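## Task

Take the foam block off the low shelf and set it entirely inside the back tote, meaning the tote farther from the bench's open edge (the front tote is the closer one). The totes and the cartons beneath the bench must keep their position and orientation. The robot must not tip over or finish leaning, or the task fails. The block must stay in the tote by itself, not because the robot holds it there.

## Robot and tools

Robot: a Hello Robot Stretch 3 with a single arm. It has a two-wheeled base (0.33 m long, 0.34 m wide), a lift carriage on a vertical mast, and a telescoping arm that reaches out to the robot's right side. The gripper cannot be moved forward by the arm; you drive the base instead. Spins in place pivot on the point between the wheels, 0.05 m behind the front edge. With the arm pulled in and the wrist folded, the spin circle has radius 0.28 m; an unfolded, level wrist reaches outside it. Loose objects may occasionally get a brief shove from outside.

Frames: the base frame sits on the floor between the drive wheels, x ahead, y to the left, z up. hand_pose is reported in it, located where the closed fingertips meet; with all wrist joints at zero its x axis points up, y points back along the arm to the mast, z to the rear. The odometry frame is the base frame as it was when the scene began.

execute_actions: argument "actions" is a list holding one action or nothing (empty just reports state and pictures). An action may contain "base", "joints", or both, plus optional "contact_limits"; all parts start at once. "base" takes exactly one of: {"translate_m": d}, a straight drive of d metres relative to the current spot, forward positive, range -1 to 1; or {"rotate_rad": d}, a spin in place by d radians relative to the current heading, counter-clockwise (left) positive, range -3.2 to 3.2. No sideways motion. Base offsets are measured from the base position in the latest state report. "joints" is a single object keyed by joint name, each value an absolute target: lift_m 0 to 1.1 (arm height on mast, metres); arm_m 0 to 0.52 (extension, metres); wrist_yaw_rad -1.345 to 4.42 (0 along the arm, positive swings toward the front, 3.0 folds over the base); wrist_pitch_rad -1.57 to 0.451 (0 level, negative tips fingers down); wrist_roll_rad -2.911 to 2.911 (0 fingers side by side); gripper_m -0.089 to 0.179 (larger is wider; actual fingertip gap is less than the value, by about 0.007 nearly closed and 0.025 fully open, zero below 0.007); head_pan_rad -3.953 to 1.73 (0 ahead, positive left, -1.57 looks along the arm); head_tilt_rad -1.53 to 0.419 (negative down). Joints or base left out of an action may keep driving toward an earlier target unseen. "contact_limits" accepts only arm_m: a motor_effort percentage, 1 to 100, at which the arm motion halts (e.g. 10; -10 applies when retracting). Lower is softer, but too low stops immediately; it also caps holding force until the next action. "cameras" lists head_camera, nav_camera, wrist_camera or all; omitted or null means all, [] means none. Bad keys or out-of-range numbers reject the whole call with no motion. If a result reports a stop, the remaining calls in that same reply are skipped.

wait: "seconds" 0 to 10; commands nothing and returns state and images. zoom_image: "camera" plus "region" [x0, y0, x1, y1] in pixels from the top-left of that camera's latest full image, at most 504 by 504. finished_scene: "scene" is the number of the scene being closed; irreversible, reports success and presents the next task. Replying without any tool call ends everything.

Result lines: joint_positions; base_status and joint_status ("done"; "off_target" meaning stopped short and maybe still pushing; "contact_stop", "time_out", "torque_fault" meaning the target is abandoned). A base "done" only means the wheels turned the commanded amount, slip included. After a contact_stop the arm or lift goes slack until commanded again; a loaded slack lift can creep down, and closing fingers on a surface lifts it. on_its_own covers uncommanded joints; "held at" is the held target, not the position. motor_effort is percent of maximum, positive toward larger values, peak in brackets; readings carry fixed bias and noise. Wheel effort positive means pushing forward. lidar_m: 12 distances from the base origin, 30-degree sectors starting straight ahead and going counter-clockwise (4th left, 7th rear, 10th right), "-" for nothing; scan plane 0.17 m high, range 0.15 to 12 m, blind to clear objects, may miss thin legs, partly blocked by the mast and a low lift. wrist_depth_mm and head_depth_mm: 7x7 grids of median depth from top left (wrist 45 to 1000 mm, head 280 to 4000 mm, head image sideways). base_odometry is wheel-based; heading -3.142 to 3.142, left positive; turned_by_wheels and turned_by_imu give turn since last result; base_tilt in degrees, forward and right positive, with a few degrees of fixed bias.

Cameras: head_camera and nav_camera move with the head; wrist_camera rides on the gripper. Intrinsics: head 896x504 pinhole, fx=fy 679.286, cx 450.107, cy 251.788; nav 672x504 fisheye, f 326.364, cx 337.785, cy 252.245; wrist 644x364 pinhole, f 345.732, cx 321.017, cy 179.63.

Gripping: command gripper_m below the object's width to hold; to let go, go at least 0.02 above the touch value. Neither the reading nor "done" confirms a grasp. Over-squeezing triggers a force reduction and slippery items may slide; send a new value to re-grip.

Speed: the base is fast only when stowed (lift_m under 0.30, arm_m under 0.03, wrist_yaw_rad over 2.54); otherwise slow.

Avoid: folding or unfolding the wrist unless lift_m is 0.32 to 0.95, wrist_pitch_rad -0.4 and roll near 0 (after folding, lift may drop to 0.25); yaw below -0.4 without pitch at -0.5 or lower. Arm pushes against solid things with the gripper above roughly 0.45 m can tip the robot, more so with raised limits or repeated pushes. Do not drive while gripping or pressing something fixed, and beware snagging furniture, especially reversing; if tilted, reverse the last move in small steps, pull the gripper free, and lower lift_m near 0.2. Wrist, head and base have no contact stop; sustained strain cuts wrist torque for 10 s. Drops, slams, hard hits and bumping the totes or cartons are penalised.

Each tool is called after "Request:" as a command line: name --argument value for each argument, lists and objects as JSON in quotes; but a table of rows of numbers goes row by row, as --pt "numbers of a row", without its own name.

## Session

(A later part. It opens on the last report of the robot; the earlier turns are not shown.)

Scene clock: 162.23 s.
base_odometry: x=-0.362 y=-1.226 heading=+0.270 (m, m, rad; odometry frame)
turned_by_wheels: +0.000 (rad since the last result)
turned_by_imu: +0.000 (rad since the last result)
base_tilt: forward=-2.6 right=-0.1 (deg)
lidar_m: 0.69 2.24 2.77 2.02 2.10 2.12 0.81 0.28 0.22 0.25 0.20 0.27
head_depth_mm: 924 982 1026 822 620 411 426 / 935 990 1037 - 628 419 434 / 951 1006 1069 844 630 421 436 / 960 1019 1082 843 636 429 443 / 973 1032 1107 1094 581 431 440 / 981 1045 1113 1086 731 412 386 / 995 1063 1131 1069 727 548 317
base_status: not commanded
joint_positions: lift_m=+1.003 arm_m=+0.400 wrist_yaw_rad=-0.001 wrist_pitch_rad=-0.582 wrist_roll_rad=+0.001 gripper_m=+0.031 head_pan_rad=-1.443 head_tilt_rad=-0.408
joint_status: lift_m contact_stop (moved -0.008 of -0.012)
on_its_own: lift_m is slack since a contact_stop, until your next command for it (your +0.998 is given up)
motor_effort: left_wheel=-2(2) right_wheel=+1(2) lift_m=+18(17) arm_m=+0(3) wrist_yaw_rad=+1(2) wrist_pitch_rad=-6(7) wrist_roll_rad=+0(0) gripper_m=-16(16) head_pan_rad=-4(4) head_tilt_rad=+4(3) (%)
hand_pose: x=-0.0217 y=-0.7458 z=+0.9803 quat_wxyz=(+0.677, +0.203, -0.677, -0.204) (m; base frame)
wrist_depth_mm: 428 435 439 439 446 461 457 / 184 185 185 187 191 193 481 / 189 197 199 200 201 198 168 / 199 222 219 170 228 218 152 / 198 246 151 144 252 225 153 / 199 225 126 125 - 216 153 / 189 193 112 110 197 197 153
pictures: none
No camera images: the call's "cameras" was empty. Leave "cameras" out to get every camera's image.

Request:
execute_actions --actions '[{"joints": {"lift_m": 1.015, "wrist_pitch_rad": -0.62}}]' --cameras '["head_camera", "wrist_camera"]'

Request:
execute_actions --actions '[{"joints": {"gripper_m": 0.11}}]' --cameras '["head_camera", "wrist_camera"]'

Scene clock: 164.00 s.
base_odometry: x=-0.362 y=-1.226 heading=+0.270 (m, m, rad; odometry frame)
turned_by_wheels: +0.000 (rad since the last result)
turned_by_imu: +0.000 (rad since the last result)
base_tilt: forward=-2.6 right=-0.1 (deg)
lidar_m: 0.69 2.24 2.76 2.02 2.10 2.11 0.81 0.28 0.22 0.25 0.20 0.27
head_depth_mm: 921 975 1023 810 619 410 426 / 933 990 1036 - 628 417 432 / 948 1004 1070 842 630 419 436 / 955 1017 1083 842 636 428 442 / 970 1028 1096 1096 580 430 441 / 977 1045 1116 1082 729 411 386 / 994 1060 1135 1071 724 547 318
base_status: not commanded
joint_positions: lift_m=+1.015 arm_m=+0.400 wrist_yaw_rad=-0.001 wrist_pitch_rad=-0.632 wrist_roll_rad=+0.001 gripper_m=+0.031 head_pan_rad=-1.443 head_tilt_rad=-0.408
joint_status: all done
motor_effort: left_wheel=-1(2) right_wheel=+1(1) lift_m=+25(25) arm_m=-1(0) wrist_yaw_rad=+1(1) wrist_pitch_rad=+4(8) wrist_roll_rad=+0(0) gripper_m=-15(16) head_pan_rad=-5(5) head_tilt_rad=+4(4) (%)
hand_pose: x=-0.0217 y=-0.7375 z=+0.9825 quat_wxyz=(+0.672, +0.220, -0.672, -0.220) (m; base frame)
wrist_depth_mm: 434 443 440 453 449 461 466 / 185 187 188 189 190 193 440 / 195 206 207 207 211 207 163 / 199 235 230 171 241 223 153 / 199 247 150 144 262 223 153 / 199 224 127 124 - 216 153 / 189 194 112 111 198 196 153
pictures: head_camera (sideways: a quarter turn clockwise sets it upright), wrist_camera
Images, in order (width x height): head_camera 896x504, wrist_camera 644x364.

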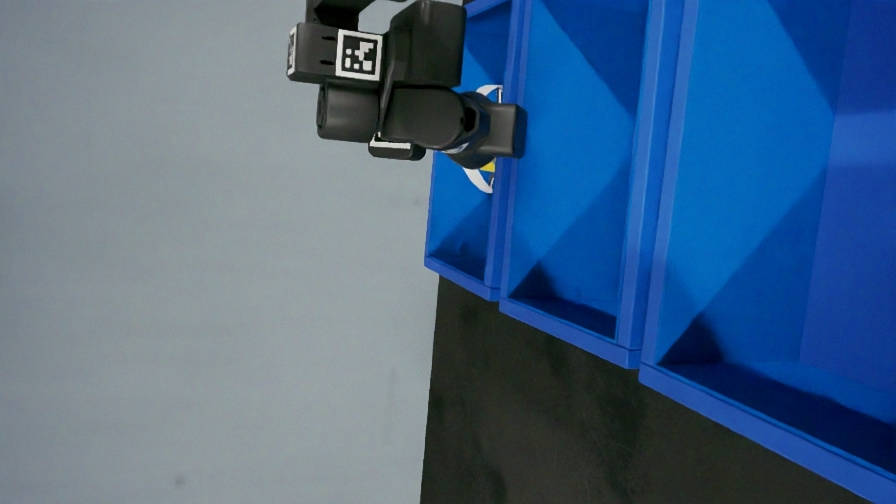

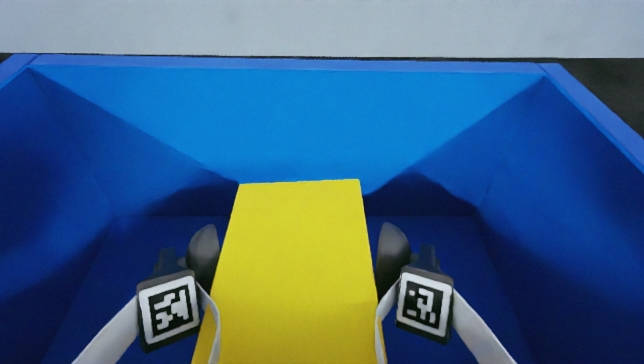

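Scene clock: 165.30 s.
base_odometry: x=-0.362 y=-1.226 heading=+0.270 (m, m, rad; odometry frame)
turned_by_wheels: +0.000 (rad since the last result)
turned_by_imu: +0.000 (rad since the last result)
base_tilt: forward=-2.5 right=-0.1 (deg)
lidar_m: 0.69 2.24 2.76 2.02 2.10 2.12 0.81 0.28 0.22 0.26 0.20 0.27
head_depth_mm: 926 982 1020 807 619 410 426 / 935 993 1031 - 627 417 432 / 946 1008 1067 844 631 419 435 / 958 1015 1084 843 636 428 442 / 971 1031 1097 1092 581 431 441 / 980 1042 1118 1088 729 411 386 / 995 1054 1130 1072 726 548 318
base_status: not commanded
joint_positions: lift_m=+1.015 arm_m=+0.400 wrist_yaw_rad=-0.001 wrist_pitch_rad=-0.632 wrist_roll_rad=+0.001 gripper_m=+0.110 head_pan_rad=-1.443 head_tilt_rad=-0.408
joint_status: all done
motor_effort: left_wheel=-1(1) right_wheel=+1(1) lift_m=+25(26) arm_m=+0(0) wrist_yaw_rad=+1(1) wrist_pitch_rad=+4(4) wrist_roll_rad=+0(0) gripper_m=+0(77) head_pan_rad=-5(5) head_tilt_rad=+4(3) (%)
hand_pose: x=-0.0217 y=-0.7375 z=+0.9825 quat_wxyz=(+0.672, +0.220, -0.672, -0.220) (m; base frame)
wrist_depth_mm: 439 447 448 453 451 468 468 / 186 187 188 191 191 191 438 / 196 206 207 209 210 206 164 / 198 234 236 239 241 223 153 / 199 248 249 251 254 222 153 / 199 - 214 173 224 210 152 / 190 192 162 155 201 195 153
pictures: head_camera (sideways: a quarter turn clockwise sets it upright), wrist_camera
Images, in order (width x height): head_camera 896x504, wrist_camera 644x364.

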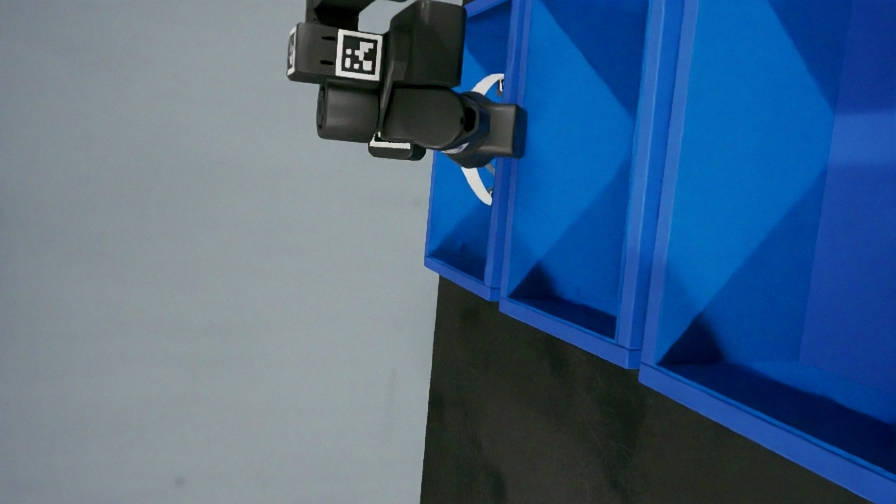

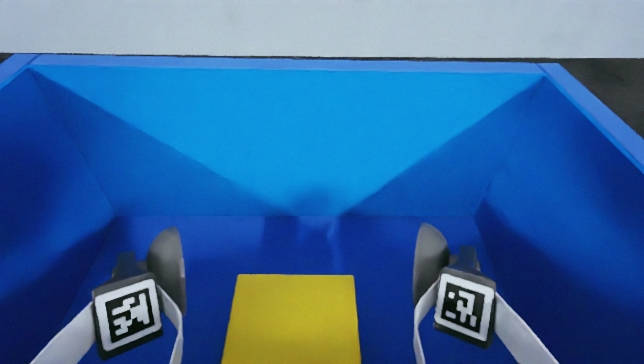

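Request:
execute_actions --actions '[{"joints": {"lift_m": 1.095, "wrist_pitch_rad": -0.9}}]' --cameras '["head_camera", "wrist_camera"]'

Scene clock: 167.40 s.
base_odometry: x=-0.362 y=-1.226 heading=+0.270 (m, m, rad; odometry frame)
turned_by_wheels: +0.000 (rad since the last result)
turned_by_imu: +0.000 (rad since the last result)
base_tilt: forward=-2.5 right=-0.1 (deg)
lidar_m: 0.69 2.24 2.76 2.02 2.09 2.11 0.81 0.28 0.22 0.26 0.20 0.27
head_depth_mm: 923 960 1065 1082 612 410 426 / 936 982 - 802 615 418 432 / 945 1004 1066 819 626 420 436 / 956 1018 1085 828 633 428 442 / 970 1030 1098 1095 575 431 442 / 983 1043 1118 1084 731 411 385 / 992 1058 1131 1070 727 546 318
base_status: not commanded
joint_positions: lift_m=+1.095 arm_m=+0.400 wrist_yaw_rad=+0.000 wrist_pitch_rad=-0.905 wrist_roll_rad=+0.001 gripper_m=+0.110 head_pan_rad=-1.443 head_tilt_rad=-0.408
joint_status: all done
motor_effort: left_wheel=-1(1) right_wheel=+1(1) lift_m=+25(25) arm_m=-1(0) wrist_yaw_rad=+1(1) wrist_pitch_rad=+2(18) wrist_roll_rad=+0(0) gripper_m=+1(1) head_pan_rad=-5(5) head_tilt_rad=+4(4) (%)
hand_pose: x=-0.0216 y=-0.6843 z=+1.0168 quat_wxyz=(+0.636, +0.309, -0.636, -0.310) (m; base frame)
wrist_depth_mm: 381 388 399 404 408 415 425 / 199 207 208 209 210 210 373 / 200 247 251 253 255 220 333 / 200 281 286 293 296 222 175 / 201 263 270 271 277 220 161 / 200 - 247 212 254 207 152 / 191 228 227 197 239 221 152
pictures: head_camera (sideways: a quarter turn clockwise sets it upright), wrist_camera
Images, in order (width x height): head_camera 896x504, wrist_camera 644x364.

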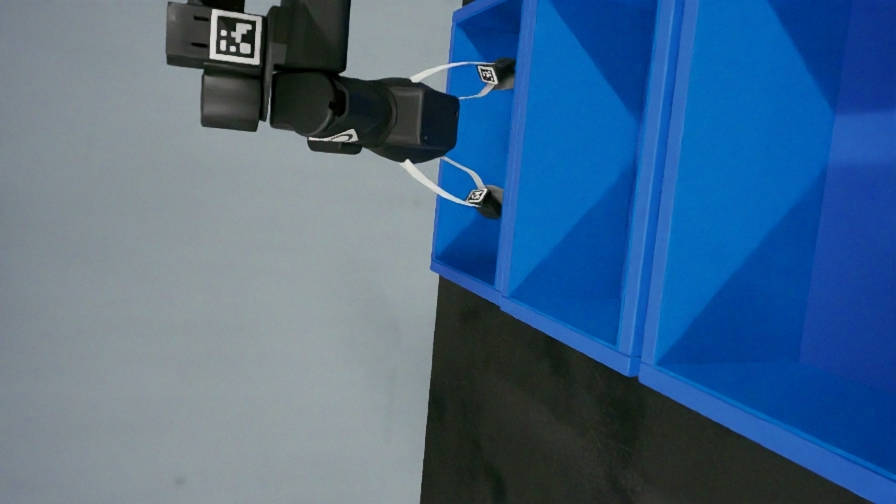

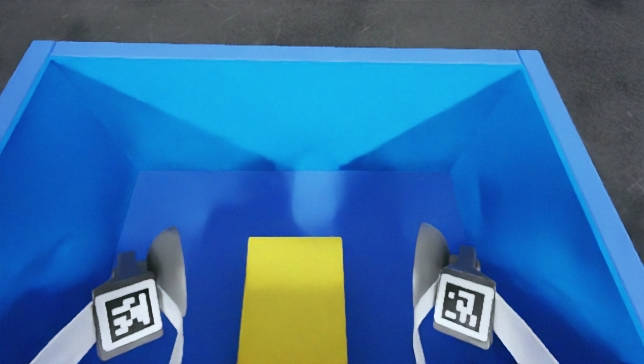

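Request:
execute_actions --actions '[{"joints": {"wrist_pitch_rad": -0.2}}]' --cameras '["head_camera", "wrist_camera"]'

Scene clock: 169.73 s.
base_odometry: x=-0.362 y=-1.226 heading=+0.270 (m, m, rad; odometry frame)
turned_by_wheels: +0.000 (rad since the last result)
turned_by_imu: +0.000 (rad since the last result)
base_tilt: forward=-2.6 right=-0.1 (deg)
lidar_m: 0.69 2.24 2.76 2.02 2.09 2.11 0.81 0.28 0.22 0.26 0.20 0.27
head_depth_mm: 924 954 1060 1082 611 410 426 / 933 979 - 805 615 417 432 / 944 1009 1063 819 626 420 435 / 957 1019 1087 825 632 427 442 / 970 1032 1104 1094 577 431 441 / 983 1045 1114 1083 731 411 386 / 993 1061 1135 1067 724 547 318
base_status: not commanded
joint_positions: lift_m=+1.095 arm_m=+0.400 wrist_yaw_rad=+0.000 wrist_pitch_rad=-0.225 wrist_roll_rad=+0.001 gripper_m=+0.110 head_pan_rad=-1.443 head_tilt_rad=-0.408
joint_status: all done
motor_effort: left_wheel=-1(1) right_wheel=+1(1) lift_m=+26(25) arm_m=+0(0) wrist_yaw_rad=+0(1) wrist_pitch_rad=+9(9) wrist_roll_rad=+0(0) gripper_m=+1(0) head_pan_rad=-4(5) head_tilt_rad=+4(4) (%)
hand_pose: x=-0.0215 y=-0.7894 z=+1.1526 quat_wxyz=(+0.703, +0.080, -0.703, -0.080) (m; base frame)
wrist_depth_mm: 413 414 416 419 427 435 432 / 432 432 437 437 447 457 465 / 448 460 462 473 467 476 486 / 476 481 488 492 505 507 516 / 508 503 518 529 533 538 545 / 508 - 515 520 517 515 529 / 432 399 418 427 425 410 428
pictures: head_camera (sideways: a quarter turn clockwise sets it upright), wrist_camera
Images, in order (width x height): head_camera 896x504, wrist_camera 644x364.

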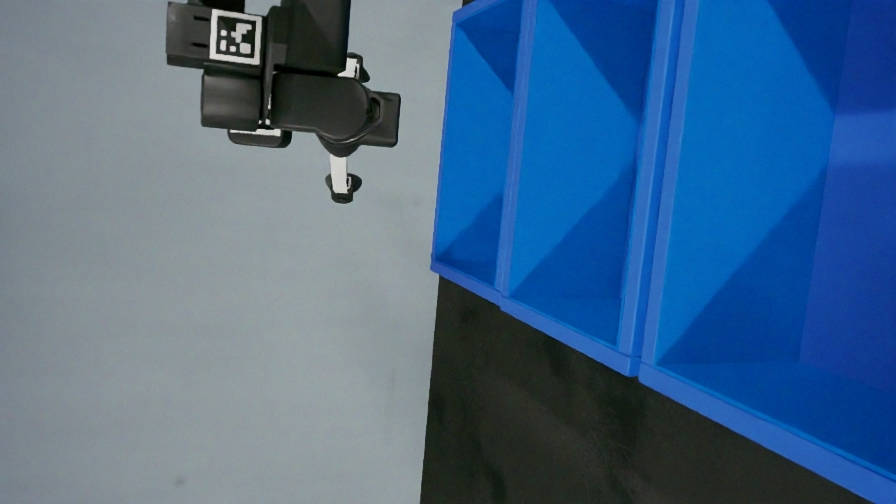

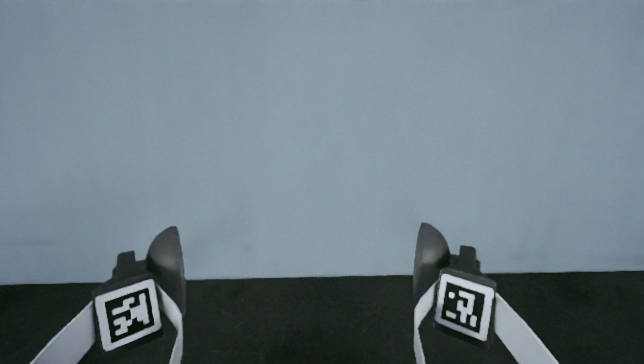

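Request:
zoom_image --camera "head_camera" --region '[400, 0, 720, 420]'

Region (400, 0, 720, 420) of head_camera's 896x504 image, scaled by 1.200, with more detail than that image has; it fills the left 384 columns of this view, and the rest is white.

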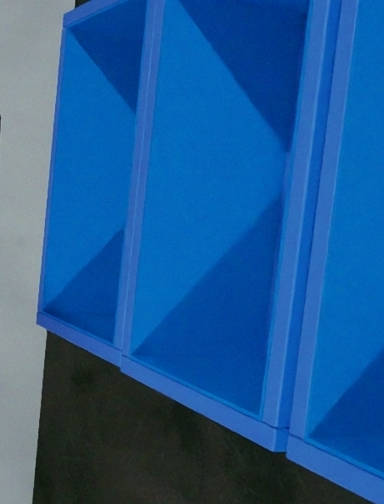

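Request:
execute_actions --actions '[{"joints": {"wrist_pitch_rad": -0.6, "lift_m": 1.075, "gripper_m": 0.0}}]' --cameras '["head_camera", "wrist_camera"]'

Scene clock: 175.43 s.
base_odometry: x=-0.362 y=-1.226 heading=+0.270 (m, m, rad; odometry frame)
turned_by_wheels: +0.000 (rad since the last result)
turned_by_imu: +0.000 (rad since the last result)
base_tilt: forward=-2.5 right=+0.0 (deg)
lidar_m: 0.69 2.24 2.76 2.02 2.09 2.12 0.81 0.28 0.22 0.26 0.20 0.27
head_depth_mm: 920 966 - 1082 610 410 426 / 936 989 - 802 617 416 432 / 949 1003 1071 821 625 420 436 / 954 1016 1086 825 633 428 443 / 967 1032 1098 1099 576 431 441 / 982 1048 1116 1085 731 412 386 / 991 1055 1134 1074 723 547 318
base_status: not commanded
joint_positions: lift_m=+1.075 arm_m=+0.400 wrist_yaw_rad=+0.000 wrist_pitch_rad=-0.610 wrist_roll_rad=+0.001 gripper_m=+0.000 head_pan_rad=-1.443 head_tilt_rad=-0.408
joint_status: all done
motor_effort: left_wheel=-1(1) right_wheel=+0(1) lift_m=+11(24) arm_m=+0(0) wrist_yaw_rad=+0(1) wrist_pitch_rad=+3(8) wrist_roll_rad=+0(0) gripper_m=-2(79) head_pan_rad=-4(5) head_tilt_rad=+3(4) (%)
hand_pose: x=-0.0216 y=-0.7412 z=+1.0477 quat_wxyz=(+0.674, +0.212, -0.674, -0.213) (m; base frame)
wrist_depth_mm: 438 445 442 447 448 452 467 / 478 494 490 490 496 510 513 / 453 449 465 466 469 479 487 / 382 214 217 218 220 376 409 / 201 226 226 223 237 223 351 / 200 260 272 - 282 222 179 / 198 256 257 259 265 221 160
pictures: head_camera (sideways: a quarter turn clockwise sets it upright), wrist_camera
Images, in order (width x height): head_camera 896x504, wrist_camera 644x364.

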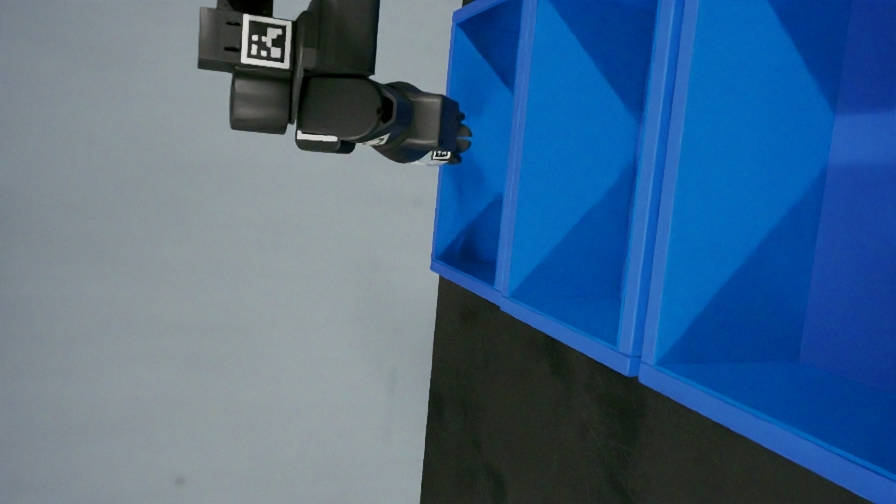

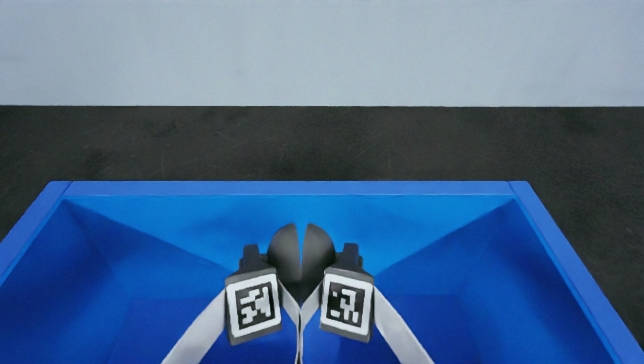

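Request:
execute_actions --actions '[{"joints": {"lift_m": 1.027}}]' --cameras '["wrist_camera"]'

Request:
execute_actions --actions '[{"joints": {"arm_m": 0.43}, "contact_limits": {"arm_m": 20}}]' --cameras '["head_camera", "wrist_camera"]'

Scene clock: 179.17 s.
base_odometry: x=-0.362 y=-1.226 heading=+0.270 (m, m, rad; odometry frame)
turned_by_wheels: +0.000 (rad since the last result)
turned_by_imu: +0.000 (rad since the last result)
base_tilt: forward=-2.6 right=-0.1 (deg)
lidar_m: 0.69 2.24 2.76 2.02 2.10 2.11 0.80 0.28 0.22 0.26 0.20 0.27
head_depth_mm: 921 978 1022 787 611 410 426 / 932 989 1031 - 617 418 433 / 945 1003 1070 964 626 420 435 / 956 1014 1079 826 631 427 443 / 965 1029 1098 1098 576 431 440 / 983 1044 1120 1084 732 411 386 / 994 1057 1131 1071 724 547 318
base_status: not commanded
joint_positions: lift_m=+1.027 arm_m=+0.400 wrist_yaw_rad=+0.000 wrist_pitch_rad=-0.611 wrist_roll_rad=+0.001 gripper_m=+0.000 head_pan_rad=-1.443 head_tilt_rad=-0.408
joint_status: all done
motor_effort: left_wheel=-1(1) right_wheel=+1(1) lift_m=+11(10) arm_m=-1(1) wrist_yaw_rad=+0(0) wrist_pitch_rad=+4(4) wrist_roll_rad=+0(0) gripper_m=-2(1) head_pan_rad=-6(4) head_tilt_rad=+4(4) (%)
hand_pose: x=-0.0216 y=-0.7411 z=+0.9996 quat_wxyz=(+0.674, +0.213, -0.674, -0.213) (m; base frame)
wrist_depth_mm: 443 437 446 450 454 459 466 / 448 464 464 471 479 491 490 / 177 180 182 184 186 188 399 / 190 196 198 200 201 197 165 / 199 226 229 225 235 222 152 / 200 239 241 - 246 223 153 / 200 214 206 208 218 210 153
pictures: wrist_camera
Images, in order (width x height): wrist_camera 644x364.

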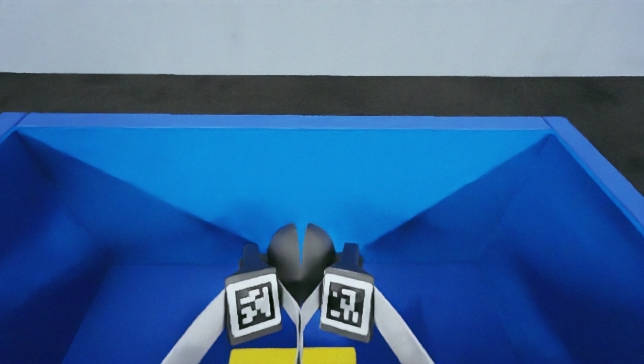

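Scene clock: 180.37 s.
base_odometry: x=-0.362 y=-1.226 heading=+0.270 (m, m, rad; odometry frame)
turned_by_wheels: +0.000 (rad since the last result)
turned_by_imu: +0.000 (rad since the last result)
base_tilt: forward=-2.5 right=-0.1 (deg)
lidar_m: 0.69 2.23 2.77 2.02 2.10 2.11 0.81 0.28 0.22 0.26 0.20 0.27
head_depth_mm: 920 980 1046 793 611 410 426 / 930 993 1033 803 617 417 432 / 944 1005 1063 824 625 420 435 / 956 1017 1087 827 632 427 442 / 973 1035 1102 1099 576 431 441 / 980 1046 1114 1081 730 411 386 / 992 1056 1132 1070 724 547 318
base_status: not commanded
joint_positions: lift_m=+1.027 arm_m=+0.430 wrist_yaw_rad=+0.000 wrist_pitch_rad=-0.611 wrist_roll_rad=+0.001 gripper_m=+0.000 head_pan_rad=-1.443 head_tilt_rad=-0.408
joint_status: all done
motor_effort: left_wheel=-1(1) right_wheel=+1(1) lift_m=+10(11) arm_m=+3(4) wrist_yaw_rad=+0(0) wrist_pitch_rad=+4(4) wrist_roll_rad=+0(0) gripper_m=-2(1) head_pan_rad=-4(5) head_tilt_rad=+4(5) (%)
contact_limits: arm_m 20 (drawing in: default 22, maximum 35; extending or still: default 29, maximum 47)
hand_pose: x=-0.0216 y=-0.7708 z=+0.9995 quat_wxyz=(+0.674, +0.213, -0.674, -0.213) (m; base frame)
wrist_depth_mm: 408 412 417 426 422 428 435 / 430 438 443 447 461 468 466 / 371 374 377 388 386 395 402 / 155 157 158 159 161 163 159 / 178 182 182 179 188 189 152 / 198 214 217 - 224 210 153 / 200 212 210 211 219 210 153
pictures: head_camera (sideways: a quarter turn clockwise sets it upright), wrist_camera
Images, in order (width x height): head_camera 896x504, wrist_camera 644x364.

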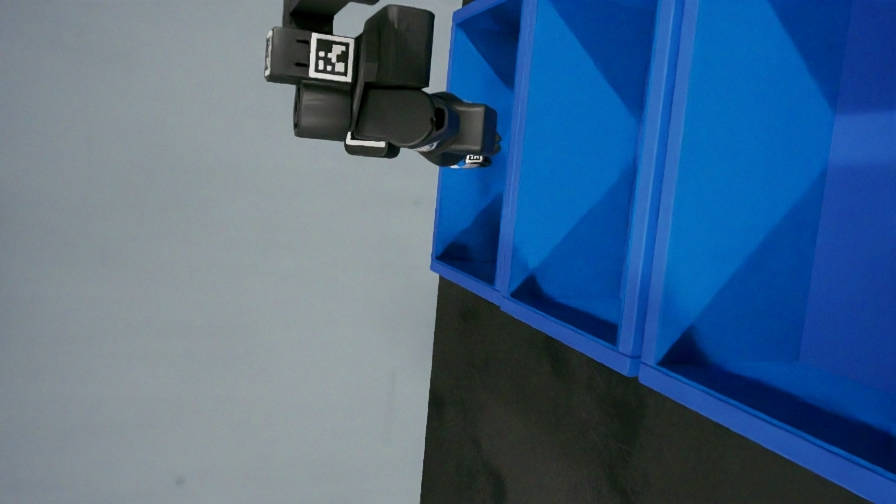

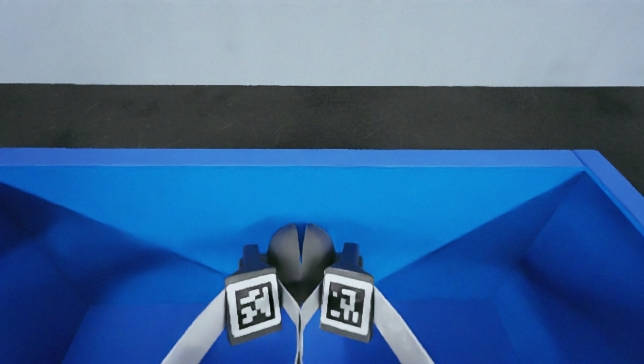

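Request:
execute_actions --actions '[{"joints": {"arm_m": 0.452}, "contact_limits": {"arm_m": 20}}]' --cameras '["head_camera", "wrist_camera"]'

Scene clock: 182.37 s.
base_odometry: x=-0.362 y=-1.226 heading=+0.270 (m, m, rad; odometry frame)
turned_by_wheels: +0.000 (rad since the last result)
turned_by_imu: +0.000 (rad since the last result)
base_tilt: forward=-2.5 right=-0.1 (deg)
lidar_m: 0.69 2.24 2.76 2.02 2.09 2.12 0.80 0.28 0.22 0.25 0.20 0.27
head_depth_mm: 922 980 - 803 612 410 426 / 931 995 - 815 617 417 432 / 946 1009 1065 833 625 420 435 / 958 1014 1086 832 634 428 442 / 970 1032 1104 1099 575 432 441 / 984 1043 1118 1085 730 411 385 / 993 1056 1129 1067 725 548 318
base_status: not commanded
joint_positions: lift_m=+1.027 arm_m=+0.452 wrist_yaw_rad=+0.000 wrist_pitch_rad=-0.615 wrist_roll_rad=+0.001 gripper_m=+0.000 head_pan_rad=-1.443 head_tilt_rad=-0.408
joint_status: all done
motor_effort: left_wheel=-1(1) right_wheel=+1(1) lift_m=+11(11) arm_m=+2(3) wrist_yaw_rad=+1(0) wrist_pitch_rad=+5(6) wrist_roll_rad=+0(0) gripper_m=-2(2) head_pan_rad=-5(5) head_tilt_rad=+4(4) (%)
contact_limits: arm_m 20 (drawing in: default 22, maximum 35; extending or still: default 29, maximum 47)
hand_pose: x=-0.0216 y=-0.7920 z=+0.9987 quat_wxyz=(+0.674, +0.214, -0.674, -0.214) (m; base frame)
wrist_depth_mm: 394 393 397 400 406 410 418 / 420 424 432 429 443 444 457 / 364 373 377 377 389 392 393 / 150 151 153 155 157 160 158 / 168 170 172 170 178 181 153 / 191 202 205 - 211 208 153 / 200 213 210 212 217 210 153
pictures: head_camera (sideways: a quarter turn clockwise sets it upright), wrist_camera
Images, in order (width x height): head_camera 896x504, wrist_camera 644x364.

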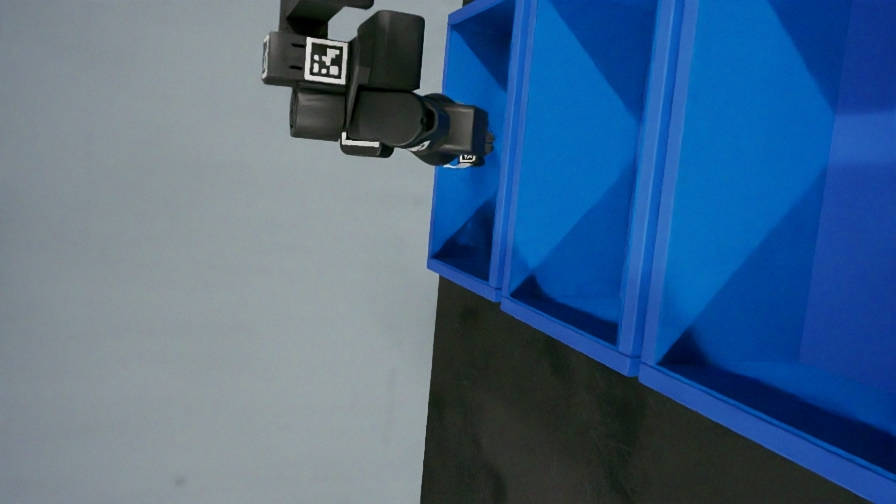

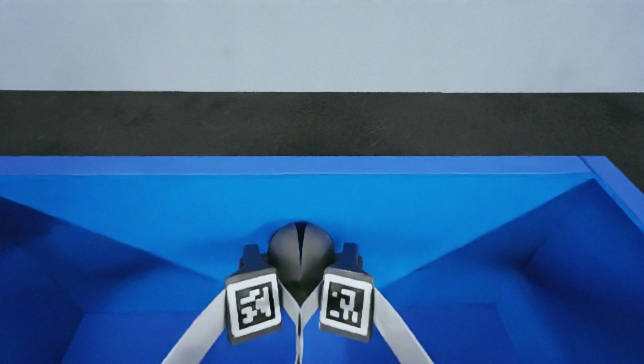

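Request:
execute_actions --actions '[{"joints": {"arm_m": 0.461}, "contact_limits": {"arm_m": 20}}]' --cameras '["head_camera", "wrist_camera"]'

Request:
zoom_image --camera "head_camera" --region '[400, 0, 720, 420]'

Scene clock: 183.93 s.
base_odometry: x=-0.362 y=-1.226 heading=+0.270 (m, m, rad; odometry frame)
turned_by_wheels: +0.000 (rad since the last result)
turned_by_imu: +0.000 (rad since the last result)
base_tilt: forward=-2.5 right=-0.1 (deg)
lidar_m: 0.69 2.24 2.76 2.02 2.10 2.12 0.81 0.28 0.22 0.25 0.20 0.27
head_depth_mm: 922 981 - 815 612 409 427 / 936 991 - 817 618 417 432 / 946 1004 1074 841 626 419 436 / 953 1016 1090 839 633 429 442 / 969 1032 1099 1099 575 431 441 / 981 1043 1118 1083 731 412 385 / 994 1058 1136 1071 724 548 318
base_status: not commanded
joint_positions: lift_m=+1.027 arm_m=+0.461 wrist_yaw_rad=+0.000 wrist_pitch_rad=-0.615 wrist_roll_rad=+0.001 gripper_m=+0.000 head_pan_rad=-1.443 head_tilt_rad=-0.408
joint_status: all done
motor_effort: left_wheel=-1(1) right_wheel=+0(0) lift_m=+11(11) arm_m=+3(4) wrist_yaw_rad=+0(0) wrist_pitch_rad=+5(6) wrist_roll_rad=+0(0) gripper_m=-2(1) head_pan_rad=-5(5) head_tilt_rad=+4(3) (%)
contact_limits: arm_m 20 (drawing in: default 22, maximum 35; extending or still: default 29, maximum 47)
hand_pose: x=-0.0216 y=-0.8009 z=+0.9986 quat_wxyz=(+0.674, +0.214, -0.674, -0.215) (m; base frame)
wrist_depth_mm: 382 382 385 389 394 401 407 / 409 416 426 426 436 443 443 / 364 369 373 379 389 391 395 / 149 151 153 155 157 159 158 / 168 170 171 171 179 181 153 / 189 202 205 - 214 208 153 / 201 212 209 211 217 209 153
pictures: head_camera (sideways: a quarter turn clockwise sets it upright), wrist_camera
Images, in order (width x height): head_camera 896x504, wrist_camera 644x364.

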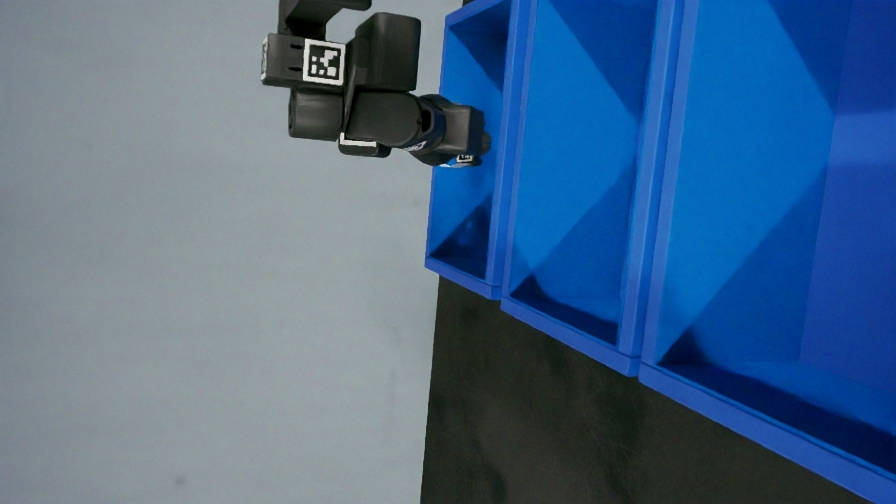

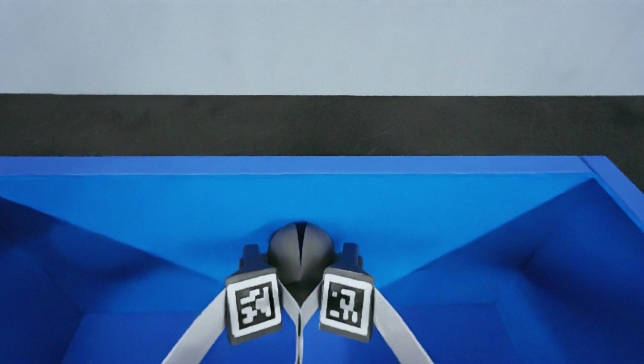

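Region (400, 0, 720, 420) of head_camera's 896x504 image, scaled by 1.200, with more detail than that image has; it fills the left 384 columns of this view, and the rest is white.

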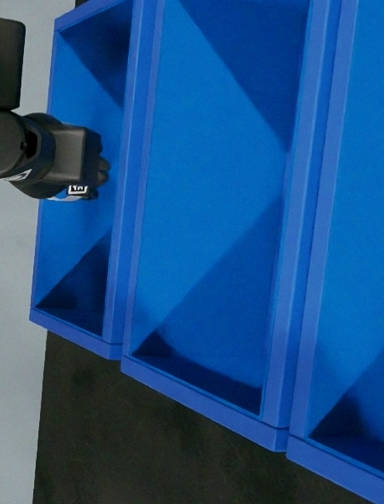

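Request:
execute_actions --actions '[{"joints": {"arm_m": 0.44}}]' --cameras '[]'

Request:
execute_actions --actions '[{"joints": {"lift_m": 1.097}}]' --cameras '[]'

Request:
execute_actions --actions '[{"joints": {"arm_m": 0.39, "gripper_m": 0.1}}]' --cameras '["head_camera", "wrist_camera"]'

Scene clock: 186.50 s.
base_odometry: x=-0.362 y=-1.226 heading=+0.270 (m, m, rad; odometry frame)
turned_by_wheels: +0.000 (rad since the last result)
turned_by_imu: +0.000 (rad since the last result)
base_tilt: forward=-2.6 right=-0.1 (deg)
lidar_m: 0.69 2.24 2.76 2.02 2.09 2.11 0.81 0.28 0.22 0.26 0.20 0.27
head_depth_mm: 923 974 1051 813 610 409 426 / 932 989 - 815 618 418 432 / 945 1004 1070 841 626 420 435 / 955 1015 1085 838 633 428 442 / 969 1028 1100 1099 576 431 441 / 978 1045 1115 1085 731 411 386 / 991 1058 1133 1069 724 547 318
base_status: not commanded
joint_positions: lift_m=+1.027 arm_m=+0.440 wrist_yaw_rad=+0.000 wrist_pitch_rad=-0.615 wrist_roll_rad=+0.001 gripper_m=+0.000 head_pan_rad=-1.443 head_tilt_rad=-0.408
joint_status: all done
motor_effort: left_wheel=-1(1) right_wheel=+1(1) lift_m=+11(11) arm_m=-3(3) wrist_yaw_rad=+1(0) wrist_pitch_rad=+6(6) wrist_roll_rad=+0(0) gripper_m=-2(1) head_pan_rad=-4(5) head_tilt_rad=+4(3) (%)
hand_pose: x=-0.0216 y=-0.7806 z=+0.9986 quat_wxyz=(+0.674, +0.214, -0.674, -0.215) (m; base frame)
wrist_depth_mm: 395 402 402 411 409 423 427 / 421 430 438 449 444 460 464 / 169 370 376 377 389 387 397 / 172 173 175 178 181 183 163 / 189 202 203 201 210 206 153 / 200 231 233 - 237 222 152 / 199 214 208 212 217 210 153
pictures: none
No camera images: the call's "cameras" was empty. Leave "cameras" out to get every camera's image.

Scene clock: 187.97 s.
base_odometry: x=-0.362 y=-1.226 heading=+0.270 (m, m, rad; odometry frame)
turned_by_wheels: +0.000 (rad since the last result)
turned_by_imu: +0.000 (rad since the last result)
base_tilt: forward=-2.5 right=-0.1 (deg)
lidar_m: 0.69 2.24 2.75 2.02 2.10 2.12 0.81 0.28 0.22 0.26 0.20 0.27
head_depth_mm: 921 956 1057 826 612 409 426 / 932 982 - 823 618 418 432 / 945 1005 1064 836 626 420 435 / 956 1017 1085 840 632 427 442 / 970 1028 1097 1093 575 431 441 / 979 1044 1117 1083 731 411 386 / 990 1059 1129 1074 726 547 318
base_status: not commanded
joint_positions: lift_m=+1.097 arm_m=+0.440 wrist_yaw_rad=+0.000 wrist_pitch_rad=-0.615 wrist_roll_rad=+0.001 gripper_m=+0.000 head_pan_rad=-1.443 head_tilt_rad=-0.408
joint_status: all done
motor_effort: left_wheel=-1(1) right_wheel=+1(1) lift_m=+25(27) arm_m=-3(3) wrist_yaw_rad=+0(1) wrist_pitch_rad=+5(6) wrist_roll_rad=+0(0) gripper_m=-2(2) head_pan_rad=-4(5) head_tilt_rad=+3(4) (%)
hand_pose: x=-0.0216 y=-0.7806 z=+1.0676 quat_wxyz=(+0.674, +0.214, -0.674, -0.215) (m; base frame)
wrist_depth_mm: 396 405 405 408 418 421 426 / 442 445 454 458 463 464 472 / 478 478 475 492 492 501 508 / 408 412 412 417 423 429 435 / 214 215 218 220 221 223 376 / 199 238 242 - 253 221 330 / 199 272 273 278 285 222 279
pictures: none
No camera images: the call's "cameras" was empty. Leave "cameras" out to get every camera's image.

Scene clock: 189.47 s.
base_odometry: x=-0.362 y=-1.226 heading=+0.270 (m, m, rad; odometry frame)
turned_by_wheels: +0.000 (rad since the last result)
turned_by_imu: +0.000 (rad since the last result)
base_tilt: forward=-2.5 right=-0.1 (deg)
lidar_m: 0.69 2.23 2.76 2.02 2.10 2.12 0.81 0.28 0.22 0.26 0.20 0.26
head_depth_mm: 923 961 1062 825 612 411 426 / 934 979 - 817 619 417 432 / 947 1004 1071 833 626 420 435 / 957 1017 1082 839 632 428 442 / 970 1029 1099 1095 576 431 441 / 983 1043 1116 1084 732 411 385 / 995 1058 1132 1070 724 548 318
base_status: not commanded
joint_positions: lift_m=+1.097 arm_m=+0.390 wrist_yaw_rad=+0.000 wrist_pitch_rad=-0.615 wrist_roll_rad=+0.001 gripper_m=+0.100 head_pan_rad=-1.443 head_tilt_rad=-0.408
joint_status: all done
motor_effort: left_wheel=-1(1) right_wheel=+1(1) lift_m=+25(26) arm_m=-3(3) wrist_yaw_rad=+1(0) wrist_pitch_rad=+5(5) wrist_roll_rad=+0(0) gripper_m=+0(83) head_pan_rad=-5(6) head_tilt_rad=+3(4) (%)
hand_pose: x=-0.0216 y=-0.7306 z=+1.0676 quat_wxyz=(+0.674, +0.214, -0.674, -0.215) (m; base frame)
wrist_depth_mm: 449 448 451 460 460 471 471 / 497 499 500 513 517 522 525 / 477 484 485 499 512 503 515 / 407 250 253 256 256 412 428 / 221 262 281 285 285 239 376 / 197 - 312 315 317 211 328 / 190 270 281 278 281 204 283
pictures: head_camera (sideways: a quarter turn clockwise sets it upright), wrist_camera
Images, in order (width x height): head_camera 896x504, wrist_camera 644x364.

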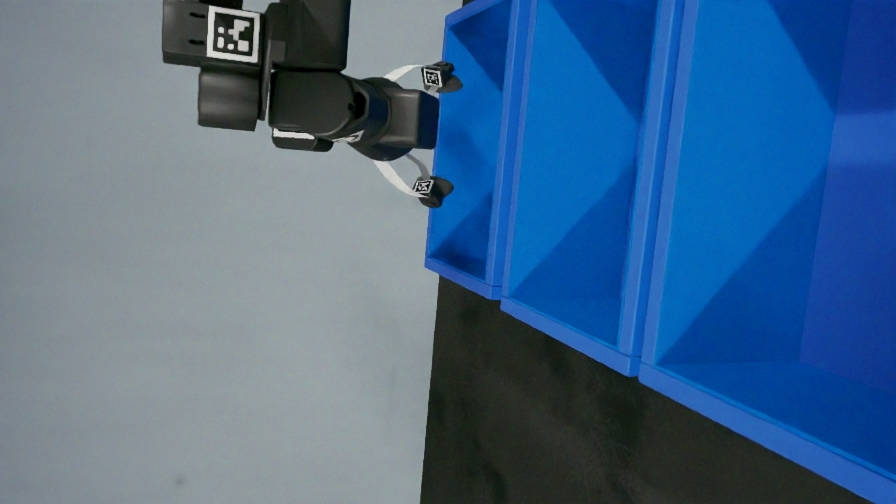

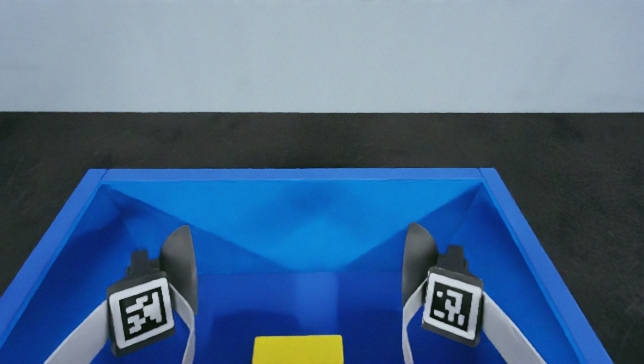

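Request:
execute_actions --actions '[{"joints": {"wrist_pitch_rad": -0.1}}]' --cameras '[]'

Request:
execute_actions --actions '[{"joints": {"arm_m": 0.0, "head_tilt_rad": -0.6}}]'

Scene clock: 192.80 s.
base_odometry: x=-0.362 y=-1.226 heading=+0.270 (m, m, rad; odometry frame)
turned_by_wheels: +0.000 (rad since the last result)
turned_by_imu: +0.000 (rad since the last result)
base_tilt: forward=-2.5 right=-0.2 (deg)
lidar_m: 0.69 2.24 2.76 2.02 2.10 2.12 0.81 0.28 0.22 0.26 0.20 0.27
head_depth_mm: 925 958 1066 825 613 410 426 / 933 980 - 825 616 417 433 / 947 1002 1072 836 627 420 435 / 959 1016 1081 841 634 428 442 / 971 1030 1103 1102 575 431 442 / 982 1047 1116 1087 732 411 386 / 991 1057 1132 1072 727 548 318
base_status: not commanded
joint_positions: lift_m=+1.097 arm_m=+0.390 wrist_yaw_rad=+0.000 wrist_pitch_rad=-0.126 wrist_roll_rad=+0.001 gripper_m=+0.100 head_pan_rad=-1.443 head_tilt_rad=-0.408
joint_status: all done
motor_effort: left_wheel=-1(1) right_wheel=+1(1) lift_m=+26(26) arm_m=-3(3) wrist_yaw_rad=+1(0) wrist_pitch_rad=+9(9) wrist_roll_rad=+0(0) gripper_m=+0(1) head_pan_rad=-4(5) head_tilt_rad=+3(3) (%)
hand_pose: x=-0.0215 y=-0.7864 z=+1.1792 quat_wxyz=(+0.706, +0.045, -0.706, -0.045) (m; base frame)
wrist_depth_mm: 421 423 430 436 439 449 449 / 440 442 448 451 457 469 471 / 449 451 458 467 468 485 498 / 468 478 485 492 495 497 520 / 490 493 502 506 518 521 541 / 511 - 524 532 535 539 557 / 509 451 485 490 480 479 496
pictures: none
No camera images: the call's "cameras" was empty. Leave "cameras" out to get every camera's image.

Scene clock: 196.87 s.
base_odometry: x=-0.362 y=-1.226 heading=+0.270 (m, m, rad; odometry frame)
turned_by_wheels: +0.000 (rad since the last result)
turned_by_imu: +0.000 (rad since the last result)
base_tilt: forward=-2.5 right=-0.1 (deg)
lidar_m: 0.69 2.25 2.76 2.02 2.10 2.11 0.81 0.28 0.22 0.26 0.20 0.27
head_depth_mm: 893 - - - - - - / 911 - 809 - - 440 402 / 936 1023 833 635 443 456 313 / 947 1036 793 634 449 454 316 / 961 1054 1060 553 458 452 316 / 973 1065 1047 729 412 381 322 / 985 1081 1034 723 557 319 363
base_status: not commanded
joint_positions: lift_m=+1.097 arm_m=+0.001 wrist_yaw_rad=+0.000 wrist_pitch_rad=-0.124 wrist_roll_rad=+0.001 gripper_m=+0.100 head_pan_rad=-1.443 head_tilt_rad=-0.592
joint_status: all done
joint sent to its limit — the command would take arm_m past its lower limit, so that joint was sent only as far as its limit.
motor_effort: left_wheel=-1(1) right_wheel=+1(1) lift_m=+25(25) arm_m=-3(3) wrist_yaw_rad=+0(0) wrist_pitch_rad=+9(9) wrist_roll_rad=+0(0) gripper_m=+1(0) head_pan_rad=-5(4) head_tilt_rad=-3(20) (%)
hand_pose: x=-0.0215 y=-0.3977 z=+1.1795 quat_wxyz=(+0.706, +0.044, -0.706, -0.044) (m; base frame)
wrist_depth_mm: 767 783 780 781 813 819 834 / 773 788 808 818 833 855 848 / 838 854 832 850 859 861 855 / 847 874 860 887 895 906 932 / 839 836 597 618 854 837 853 / 623 - 416 430 430 629 623 / 516 375 398 402 399 489 503
pictures: head_camera (sideways: a quarter turn clockwise sets it upright), nav_camera (sideways: a quarter turn counterclockwise sets it upright), wrist_camera
Images, in order (width x height): head_camera 896x504, nav_camera 672x504, wrist_camera 644x364.

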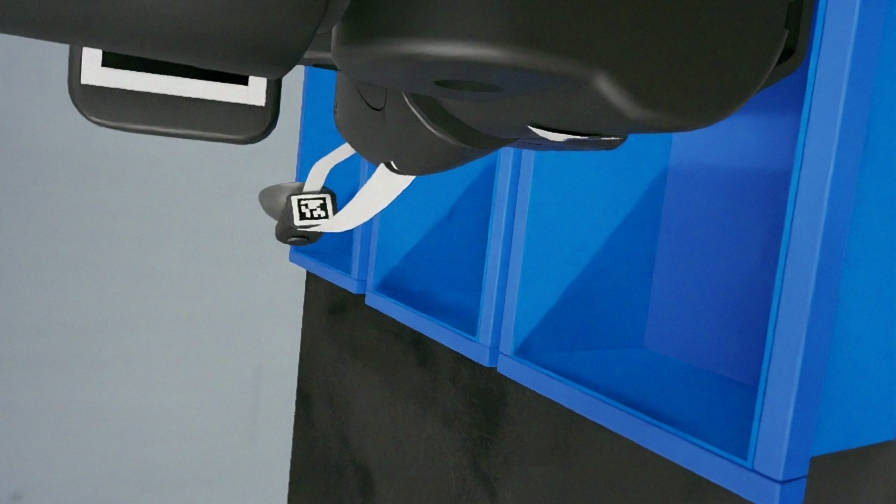

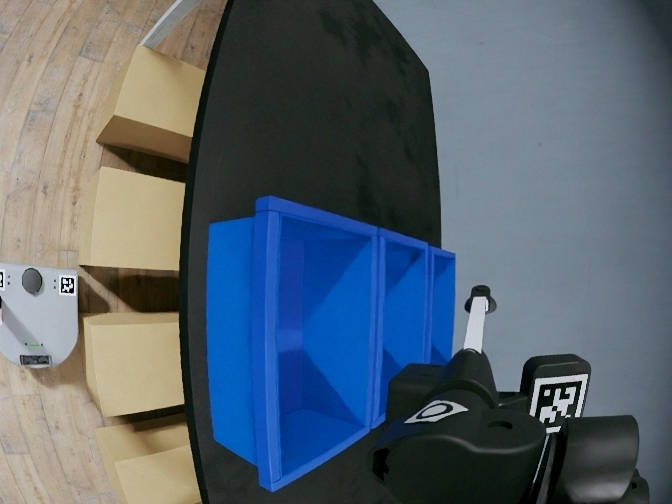

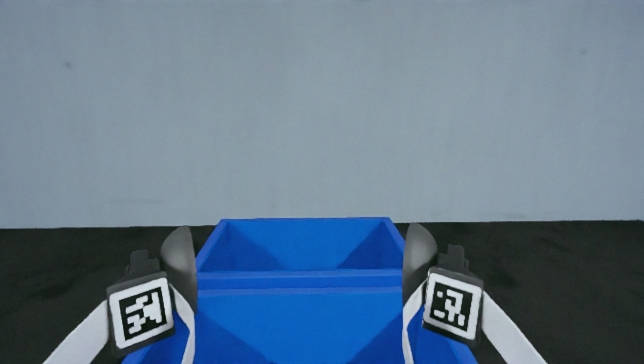

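Request:
execute_actions --actions '[]'

Scene clock: 199.53 s.
base_odometry: x=-0.362 y=-1.226 heading=+0.270 (m, m, rad; odometry frame)
turned_by_wheels: +0.000 (rad since the last result)
turned_by_imu: +0.000 (rad since the last result)
base_tilt: forward=-2.6 right=-0.2 (deg)
lidar_m: 0.69 2.24 2.76 2.02 2.09 2.11 0.81 0.28 0.22 0.26 0.20 0.26
head_depth_mm: 899 - - - - - - / 911 - 808 - - 439 402 / 938 1021 829 634 442 456 312 / 949 1037 794 635 449 454 316 / 958 1053 1058 552 458 452 316 / 967 1063 1045 733 412 382 323 / 985 1080 1039 723 557 319 362
base_status: not commanded
joint_positions: lift_m=+1.097 arm_m=+0.001 wrist_yaw_rad=+0.000 wrist_pitch_rad=-0.124 wrist_roll_rad=+0.001 gripper_m=+0.100 head_pan_rad=-1.443 head_tilt_rad=-0.592
joint_status: all done
joint sent to its limit — the command would take arm_m past its lower limit, so that joint was sent only as far as its limit.
motor_effort: left_wheel=-1(1) right_wheel=+1(1) lift_m=+26(25) arm_m=-3(3) wrist_yaw_rad=+0(0) wrist_pitch_rad=+9(9) wrist_roll_rad=+0(0) gripper_m=+0(0) head_pan_rad=-5(4) head_tilt_rad=-4(20) (%)
hand_pose: x=-0.0215 y=-0.3977 z=+1.1795 quat_wxyz=(+0.706, +0.044, -0.706, -0.044) (m; base frame)
wrist_depth_mm: 757 762 766 800 808 829 809 / 802 816 815 805 860 835 854 / 809 830 839 862 859 847 868 / 855 873 865 880 889 900 950 / 815 835 603 617 852 861 846 / 620 - 425 429 427 625 625 / 512 372 396 403 400 488 495
pictures: head_camera (sideways: a quarter turn clockwise sets it upright), nav_camera (sideways: a quarter turn counterclockwise sets it upright), wrist_camera
Images, in order (width x height): head_camera 896x504, nav_camera 672x504, wrist_camera 644x364.

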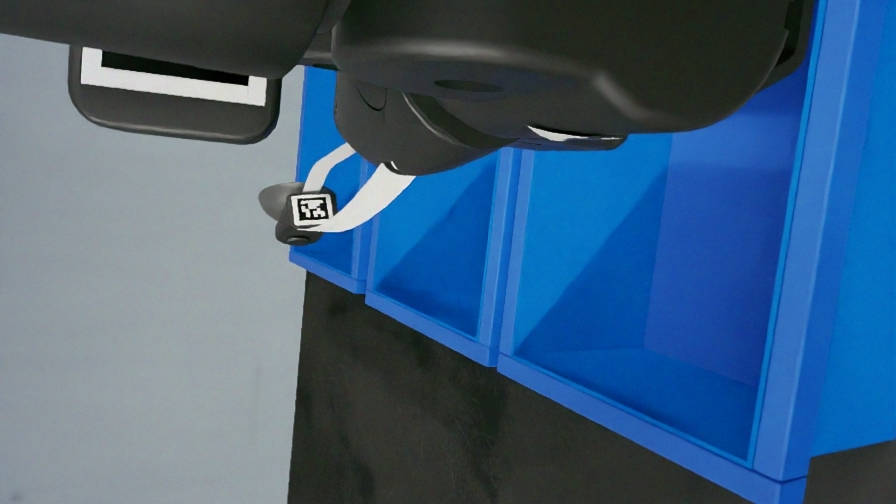

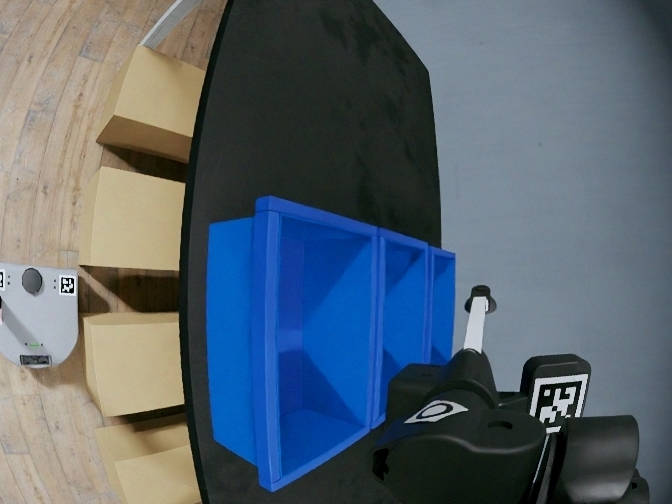

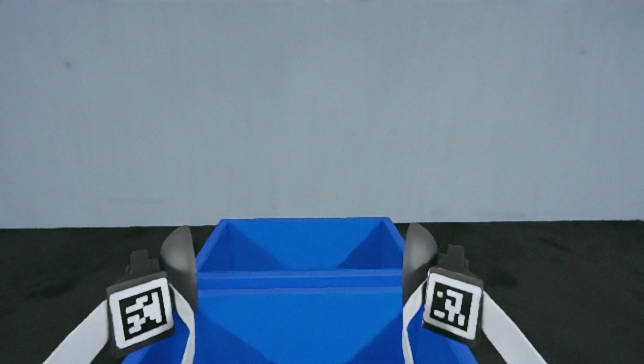

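Request:
zoom_image --camera "head_camera" --region '[250, 40, 560, 400]'

Request:
zoom_image --camera "nav_camera" --region '[200, 180, 520, 500]'

Region (250, 40, 560, 400) of head_camera's 896x504 image, scaled by 1.400, with more detail than that image has; it fills the left 434 columns of this view, and the rest is white.

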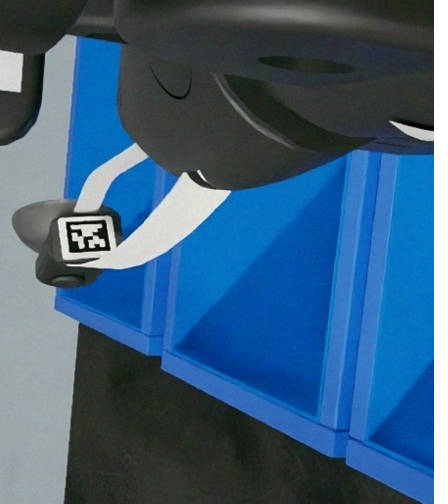

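Region (200, 180, 520, 500) of nav_camera's 672x504 image, scaled by 1.575, with more detail than that image has.

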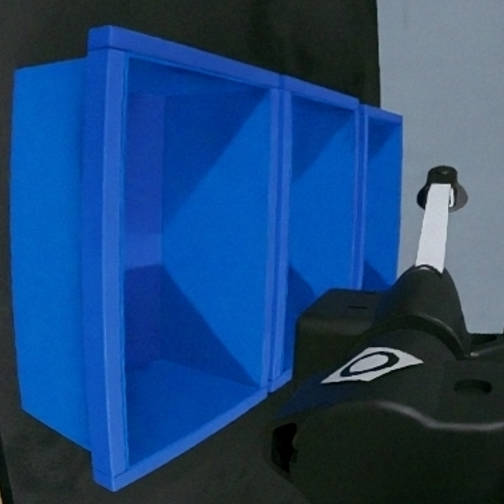

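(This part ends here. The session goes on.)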